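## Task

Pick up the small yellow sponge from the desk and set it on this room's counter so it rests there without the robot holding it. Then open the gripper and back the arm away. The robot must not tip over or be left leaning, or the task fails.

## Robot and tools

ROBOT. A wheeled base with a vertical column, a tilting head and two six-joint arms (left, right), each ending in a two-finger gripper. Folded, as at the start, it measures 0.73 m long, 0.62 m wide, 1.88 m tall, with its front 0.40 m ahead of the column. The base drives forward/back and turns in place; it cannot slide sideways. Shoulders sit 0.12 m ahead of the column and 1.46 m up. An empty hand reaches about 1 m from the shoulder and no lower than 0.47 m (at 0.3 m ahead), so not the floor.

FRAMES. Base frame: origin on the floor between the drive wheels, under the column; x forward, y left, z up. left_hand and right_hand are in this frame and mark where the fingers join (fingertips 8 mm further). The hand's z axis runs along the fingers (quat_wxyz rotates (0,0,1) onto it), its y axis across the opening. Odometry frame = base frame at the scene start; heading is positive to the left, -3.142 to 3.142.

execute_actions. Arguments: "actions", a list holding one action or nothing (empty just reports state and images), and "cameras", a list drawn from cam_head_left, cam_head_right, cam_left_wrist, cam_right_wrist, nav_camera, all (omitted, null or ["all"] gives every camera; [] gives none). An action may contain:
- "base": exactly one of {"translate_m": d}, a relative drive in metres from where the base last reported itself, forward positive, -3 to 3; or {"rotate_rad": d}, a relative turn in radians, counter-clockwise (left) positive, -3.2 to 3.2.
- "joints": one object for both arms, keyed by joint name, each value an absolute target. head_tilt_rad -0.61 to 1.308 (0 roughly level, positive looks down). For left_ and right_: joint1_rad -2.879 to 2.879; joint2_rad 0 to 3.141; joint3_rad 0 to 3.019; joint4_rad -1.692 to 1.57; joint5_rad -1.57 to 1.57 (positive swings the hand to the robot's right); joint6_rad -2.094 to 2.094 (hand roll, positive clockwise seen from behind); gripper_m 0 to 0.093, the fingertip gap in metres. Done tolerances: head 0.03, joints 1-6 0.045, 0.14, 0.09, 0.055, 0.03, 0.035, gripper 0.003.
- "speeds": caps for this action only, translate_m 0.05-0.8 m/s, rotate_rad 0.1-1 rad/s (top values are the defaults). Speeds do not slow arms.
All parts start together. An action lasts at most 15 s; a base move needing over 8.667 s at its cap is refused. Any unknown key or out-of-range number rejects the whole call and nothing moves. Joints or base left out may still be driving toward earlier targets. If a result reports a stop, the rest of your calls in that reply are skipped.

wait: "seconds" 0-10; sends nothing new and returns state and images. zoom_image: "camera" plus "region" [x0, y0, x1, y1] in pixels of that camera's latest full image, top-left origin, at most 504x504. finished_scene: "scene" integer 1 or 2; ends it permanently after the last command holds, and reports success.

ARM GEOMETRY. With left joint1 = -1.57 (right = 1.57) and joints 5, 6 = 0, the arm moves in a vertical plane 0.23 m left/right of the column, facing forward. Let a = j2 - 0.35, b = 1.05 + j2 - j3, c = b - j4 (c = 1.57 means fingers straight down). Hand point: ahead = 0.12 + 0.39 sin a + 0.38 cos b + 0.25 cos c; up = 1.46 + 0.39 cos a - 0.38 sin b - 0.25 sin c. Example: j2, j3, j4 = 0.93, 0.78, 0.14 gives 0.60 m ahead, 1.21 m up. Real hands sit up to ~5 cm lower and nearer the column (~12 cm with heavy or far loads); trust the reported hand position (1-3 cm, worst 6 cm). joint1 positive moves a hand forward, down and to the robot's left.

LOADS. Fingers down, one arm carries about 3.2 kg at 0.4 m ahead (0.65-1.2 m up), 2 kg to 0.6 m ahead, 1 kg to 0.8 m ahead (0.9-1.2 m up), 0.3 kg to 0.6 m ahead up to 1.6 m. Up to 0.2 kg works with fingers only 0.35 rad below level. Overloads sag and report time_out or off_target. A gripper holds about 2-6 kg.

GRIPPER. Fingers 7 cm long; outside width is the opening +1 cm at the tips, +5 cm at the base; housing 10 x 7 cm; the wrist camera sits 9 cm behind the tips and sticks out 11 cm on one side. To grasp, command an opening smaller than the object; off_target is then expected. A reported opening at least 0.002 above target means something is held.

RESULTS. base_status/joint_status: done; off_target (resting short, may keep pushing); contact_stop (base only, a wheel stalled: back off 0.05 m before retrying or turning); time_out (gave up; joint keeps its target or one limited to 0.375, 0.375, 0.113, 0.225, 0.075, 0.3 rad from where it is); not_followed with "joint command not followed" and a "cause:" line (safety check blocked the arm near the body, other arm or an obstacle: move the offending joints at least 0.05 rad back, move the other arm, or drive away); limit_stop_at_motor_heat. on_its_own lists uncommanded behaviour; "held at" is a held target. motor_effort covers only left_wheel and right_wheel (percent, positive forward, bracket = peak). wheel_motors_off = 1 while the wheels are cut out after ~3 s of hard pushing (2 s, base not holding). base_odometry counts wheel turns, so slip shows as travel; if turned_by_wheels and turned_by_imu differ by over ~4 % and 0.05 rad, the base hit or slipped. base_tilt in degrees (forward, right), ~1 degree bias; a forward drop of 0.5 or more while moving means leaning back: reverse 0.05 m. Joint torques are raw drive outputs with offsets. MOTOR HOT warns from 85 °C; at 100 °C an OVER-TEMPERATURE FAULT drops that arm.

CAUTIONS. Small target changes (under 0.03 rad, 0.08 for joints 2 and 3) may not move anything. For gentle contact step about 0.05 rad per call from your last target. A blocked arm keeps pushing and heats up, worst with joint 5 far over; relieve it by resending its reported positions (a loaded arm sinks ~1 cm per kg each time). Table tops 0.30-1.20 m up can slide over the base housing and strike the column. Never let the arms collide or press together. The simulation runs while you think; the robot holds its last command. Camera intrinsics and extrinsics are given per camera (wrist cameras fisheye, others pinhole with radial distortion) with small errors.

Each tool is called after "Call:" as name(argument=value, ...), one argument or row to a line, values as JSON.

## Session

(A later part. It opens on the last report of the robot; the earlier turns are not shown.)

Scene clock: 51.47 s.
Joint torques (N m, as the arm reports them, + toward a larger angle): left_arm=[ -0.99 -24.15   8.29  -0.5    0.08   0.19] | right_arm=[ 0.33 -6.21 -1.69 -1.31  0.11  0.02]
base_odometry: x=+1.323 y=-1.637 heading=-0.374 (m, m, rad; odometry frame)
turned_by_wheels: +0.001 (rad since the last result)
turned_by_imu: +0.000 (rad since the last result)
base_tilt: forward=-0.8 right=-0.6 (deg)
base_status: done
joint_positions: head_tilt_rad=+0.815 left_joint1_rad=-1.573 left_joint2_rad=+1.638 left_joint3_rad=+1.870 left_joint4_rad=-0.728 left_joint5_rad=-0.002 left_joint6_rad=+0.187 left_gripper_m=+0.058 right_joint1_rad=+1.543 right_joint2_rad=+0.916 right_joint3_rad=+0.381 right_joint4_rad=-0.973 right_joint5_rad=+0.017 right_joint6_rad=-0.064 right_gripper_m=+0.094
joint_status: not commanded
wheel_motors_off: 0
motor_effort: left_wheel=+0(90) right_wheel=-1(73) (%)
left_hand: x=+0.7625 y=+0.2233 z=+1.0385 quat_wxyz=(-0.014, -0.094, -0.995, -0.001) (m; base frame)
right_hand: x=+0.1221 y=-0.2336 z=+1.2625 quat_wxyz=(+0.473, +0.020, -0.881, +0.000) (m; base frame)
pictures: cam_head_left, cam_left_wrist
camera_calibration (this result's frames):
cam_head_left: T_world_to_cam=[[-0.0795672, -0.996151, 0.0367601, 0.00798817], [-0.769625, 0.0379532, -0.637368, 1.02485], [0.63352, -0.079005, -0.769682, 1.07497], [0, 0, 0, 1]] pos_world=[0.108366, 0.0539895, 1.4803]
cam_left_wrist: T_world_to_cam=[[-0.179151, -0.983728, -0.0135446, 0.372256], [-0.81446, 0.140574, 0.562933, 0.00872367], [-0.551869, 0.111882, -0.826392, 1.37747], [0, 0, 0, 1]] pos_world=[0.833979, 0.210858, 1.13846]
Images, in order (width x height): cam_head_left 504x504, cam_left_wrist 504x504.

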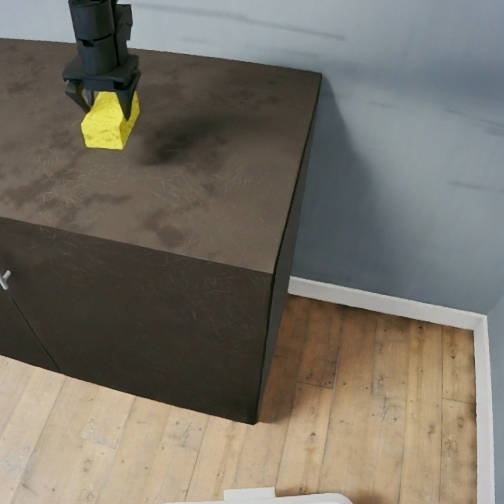

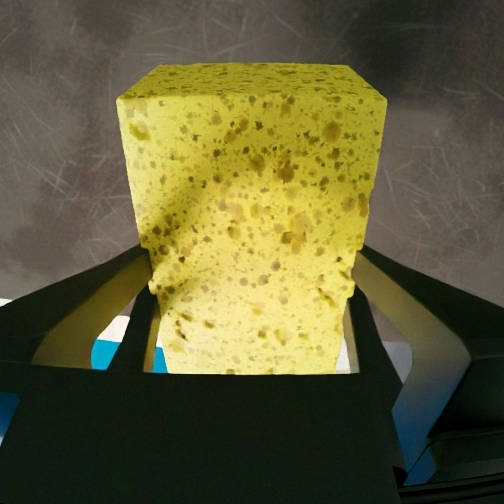

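Call:
execute_actions(
  actions=[
    {"joints":{"left_joint2_rad":1.8,"left_joint3_rad":1.98,"left_joint4_rad":-0.71}},
  ],
  cameras=[],
)

Call:
execute_actions(
  actions=[
    {"joints":{"left_joint2_rad":1.85}},
  ],
  cameras=["cam_head_left"],
)

Scene clock: 53.00 s.
Joint torques (N m, as the arm reports them, + toward a larger angle): left_arm=[ -1.09 -25.53   8.06   0.15   0.1    0.18] | right_arm=[ 0.37 -5.99 -1.7  -1.31  0.11  0.02]
base_odometry: x=+1.323 y=-1.637 heading=-0.374 (m, m, rad; odometry frame)
turned_by_wheels: +0.000 (rad since the last result)
turned_by_imu: -0.001 (rad since the last result)
base_tilt: forward=-0.8 right=-0.7 (deg)
base_status: not commanded
joint_positions: head_tilt_rad=+0.815 left_joint1_rad=-1.573 left_joint2_rad=+1.807 left_joint3_rad=+1.965 left_joint4_rad=-0.719 left_joint5_rad=-0.002 left_joint6_rad=+0.188 left_gripper_m=+0.058 right_joint1_rad=+1.543 right_joint2_rad=+0.916 right_joint3_rad=+0.381 right_joint4_rad=-0.973 right_joint5_rad=+0.017 right_joint6_rad=-0.064 right_gripper_m=+0.094
joint_status: all done
wheel_motors_off: 0
motor_effort: left_wheel=+1(1) right_wheel=-1(1) (%)
left_hand: x=+0.7375 y=+0.2232 z=+0.9558 quat_wxyz=(+0.019, -0.094, -0.995, +0.002) (m; base frame)
right_hand: x=+0.1221 y=-0.2336 z=+1.2625 quat_wxyz=(+0.473, +0.020, -0.881, +0.000) (m; base frame)
pictures: none
No camera images: the call's "cameras" was empty. Leave "cameras" out to get every camera's image.

Scene clock: 53.60 s.
Joint torques (N m, as the arm reports them, + toward a larger angle): left_arm=[ -1.29 -22.52   7.98   0.18   0.12   0.18] | right_arm=[ 0.35 -6.14 -1.72 -1.37  0.11  0.01]
base_odometry: x=+1.323 y=-1.637 heading=-0.374 (m, m, rad; odometry frame)
turned_by_wheels: +0.000 (rad since the last result)
turned_by_imu: +0.000 (rad since the last result)
base_tilt: forward=-0.7 right=-0.6 (deg)
base_status: not commanded
joint_positions: head_tilt_rad=+0.815 left_joint1_rad=-1.573 left_joint2_rad=+1.817 left_joint3_rad=+1.965 left_joint4_rad=-0.718 left_joint5_rad=-0.002 left_joint6_rad=+0.188 left_gripper_m=+0.058 right_joint1_rad=+1.543 right_joint2_rad=+0.916 right_joint3_rad=+0.381 right_joint4_rad=-0.973 right_joint5_rad=+0.017 right_joint6_rad=-0.064 right_gripper_m=+0.094
joint_status: all done
wheel_motors_off: 0
motor_effort: left_wheel=+1(1) right_wheel=-1(1) (%)
left_hand: x=+0.7327 y=+0.2232 z=+0.9497 quat_wxyz=(+0.023, -0.094, -0.995, +0.002) (m; base frame)
right_hand: x=+0.1221 y=-0.2336 z=+1.2625 quat_wxyz=(+0.473, +0.020, -0.881, +0.000) (m; base frame)
pictures: cam_head_left
camera_calibration (this result's frames):
cam_head_left: T_world_to_cam=[[-0.0795672, -0.996151, 0.0367601, 0.00798817], [-0.769625, 0.0379532, -0.637368, 1.02485], [0.63352, -0.079005, -0.769682, 1.07497], [0, 0, 0, 1]] pos_world=[0.108366, 0.0539895, 1.4803]
Images, in order (width x height): cam_head_left 504x504.

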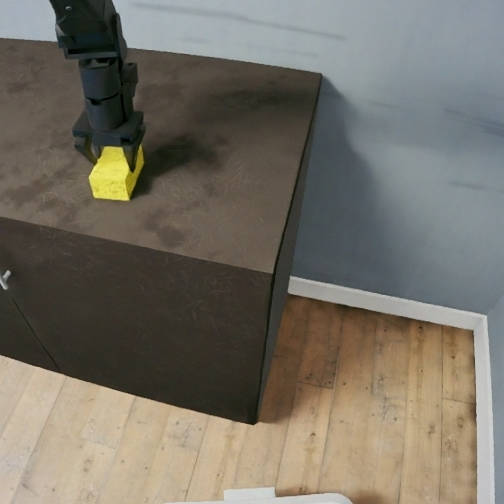

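Call:
execute_actions(
  actions=[
    {"joints":{"left_gripper_m":0.093}},
  ],
  cameras=[],
)

Call:
execute_actions(
  actions=[
    {"joints":{"left_joint2_rad":1.55,"left_joint3_rad":1.85}},
  ],
  cameras=[],
)

Call:
execute_actions(
  actions=[
    {"base":{"translate_m":-0.2},"joints":{"left_joint2_rad":1.0,"left_joint3_rad":0.8,"left_joint4_rad":-0.3}},
  ],
  cameras=["cam_head_left"],
)

Scene clock: 55.17 s.
Joint torques (N m, as the arm reports them, + toward a larger angle): left_arm=[ -1.14 -23.57   7.72   0.08   0.1    0.18] | right_arm=[ 0.35 -6.08 -1.74 -1.31  0.11  0.02]
base_odometry: x=+1.323 y=-1.637 heading=-0.374 (m, m, rad; odometry frame)
turned_by_wheels: +0.000 (rad since the last result)
turned_by_imu: -0.001 (rad since the last result)
base_tilt: forward=-0.7 right=-0.6 (deg)
base_status: not commanded
joint_positions: head_tilt_rad=+0.815 left_joint1_rad=-1.573 left_joint2_rad=+1.836 left_joint3_rad=+1.965 left_joint4_rad=-0.718 left_joint5_rad=-0.002 left_joint6_rad=+0.188 left_gripper_m=+0.093 right_joint1_rad=+1.543 right_joint2_rad=+0.916 right_joint3_rad=+0.381 right_joint4_rad=-0.973 right_joint5_rad=+0.017 right_joint6_rad=-0.064 right_gripper_m=+0.094
joint_status: all done
wheel_motors_off: 0
motor_effort: left_wheel=+2(2) right_wheel=-1(1) (%)
left_hand: x=+0.7229 y=+0.2232 z=+0.9382 quat_wxyz=(+0.033, -0.094, -0.995, +0.003) (m; base frame)
right_hand: x=+0.1221 y=-0.2336 z=+1.2625 quat_wxyz=(+0.473, +0.020, -0.881, +0.000) (m; base frame)
pictures: none
No camera images: the call's "cameras" was empty. Leave "cameras" out to get every camera's image.

Scene clock: 56.63 s.
Joint torques (N m, as the arm reports them, + toward a larger angle): left_arm=[ -1.19 -25.04   8.41   0.38   0.09   0.18] | right_arm=[ 0.38 -6.04 -1.73 -1.31  0.12  0.02]
base_odometry: x=+1.323 y=-1.637 heading=-0.374 (m, m, rad; odometry frame)
turned_by_wheels: +0.000 (rad since the last result)
turned_by_imu: +0.000 (rad since the last result)
base_tilt: forward=-0.8 right=-0.6 (deg)
base_status: not commanded
joint_positions: head_tilt_rad=+0.815 left_joint1_rad=-1.573 left_joint2_rad=+1.547 left_joint3_rad=+1.845 left_joint4_rad=-0.718 left_joint5_rad=-0.002 left_joint6_rad=+0.188 left_gripper_m=+0.093 right_joint1_rad=+1.543 right_joint2_rad=+0.916 right_joint3_rad=+0.381 right_joint4_rad=-0.973 right_joint5_rad=+0.017 right_joint6_rad=-0.064 right_gripper_m=+0.094
joint_status: all done
wheel_motors_off: 0
motor_effort: left_wheel=+1(2) right_wheel=-1(2) (%)
left_hand: x=+0.7880 y=+0.2234 z=+1.0908 quat_wxyz=(-0.052, -0.094, -0.994, -0.005) (m; base frame)
right_hand: x=+0.1221 y=-0.2336 z=+1.2625 quat_wxyz=(+0.473, +0.020, -0.881, +0.000) (m; base frame)
pictures: none
No camera images: the call's "cameras" was empty. Leave "cameras" out to get every camera's image.

Scene clock: 58.37 s.
Joint torques (N m, as the arm reports them, + toward a larger angle): left_arm=[ -1.01 -15.16   5.13   0.16   0.09   0.16] | right_arm=[ 0.34 -6.06 -1.49 -1.29  0.11  0.02]
base_odometry: x=+1.137 y=-1.564 heading=-0.378 (m, m, rad; odometry frame)
turned_by_wheels: -0.004 (rad since the last result)
turned_by_imu: -0.004 (rad since the last result)
base_tilt: forward=-0.8 right=-0.6 (deg)
base_status: done
joint_positions: head_tilt_rad=+0.815 left_joint1_rad=-1.573 left_joint2_rad=+1.010 left_joint3_rad=+0.782 left_joint4_rad=-0.307 left_joint5_rad=-0.002 left_joint6_rad=+0.188 left_gripper_m=+0.093 right_joint1_rad=+1.543 right_joint2_rad=+0.916 right_joint3_rad=+0.378 right_joint4_rad=-0.973 right_joint5_rad=+0.017 right_joint6_rad=-0.064 right_gripper_m=+0.094
joint_status: all done
wheel_motors_off: 0
motor_effort: left_wheel=-2(46) right_wheel=+2(76) (%)
left_hand: x=+0.4694 y=+0.2239 z=+1.1480 quat_wxyz=(+0.006, -0.094, -0.996, +0.001) (m; base frame)
right_hand: x=+0.1209 y=-0.2335 z=+1.2630 quat_wxyz=(+0.474, +0.020, -0.880, +0.000) (m; base frame)
pictures: cam_head_left
camera_calibration (this result's frames):
cam_head_left: T_world_to_cam=[[-0.0795673, -0.996151, 0.03676, 0.00798839], [-0.769623, 0.0379532, -0.637369, 1.02485], [0.633521, -0.079005, -0.769681, 1.07497], [0, 0, 0, 1]] pos_world=[0.108366, 0.0539895, 1.4803]
Images, in order (width x height): cam_head_left 504x504.

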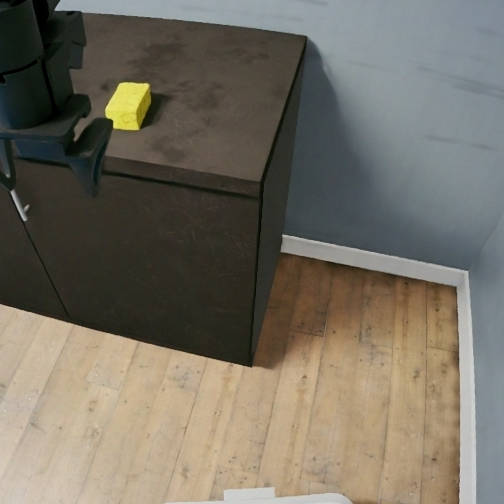

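Call:
finished_scene(
  scene=2,
)

The scene is finished: the task was done.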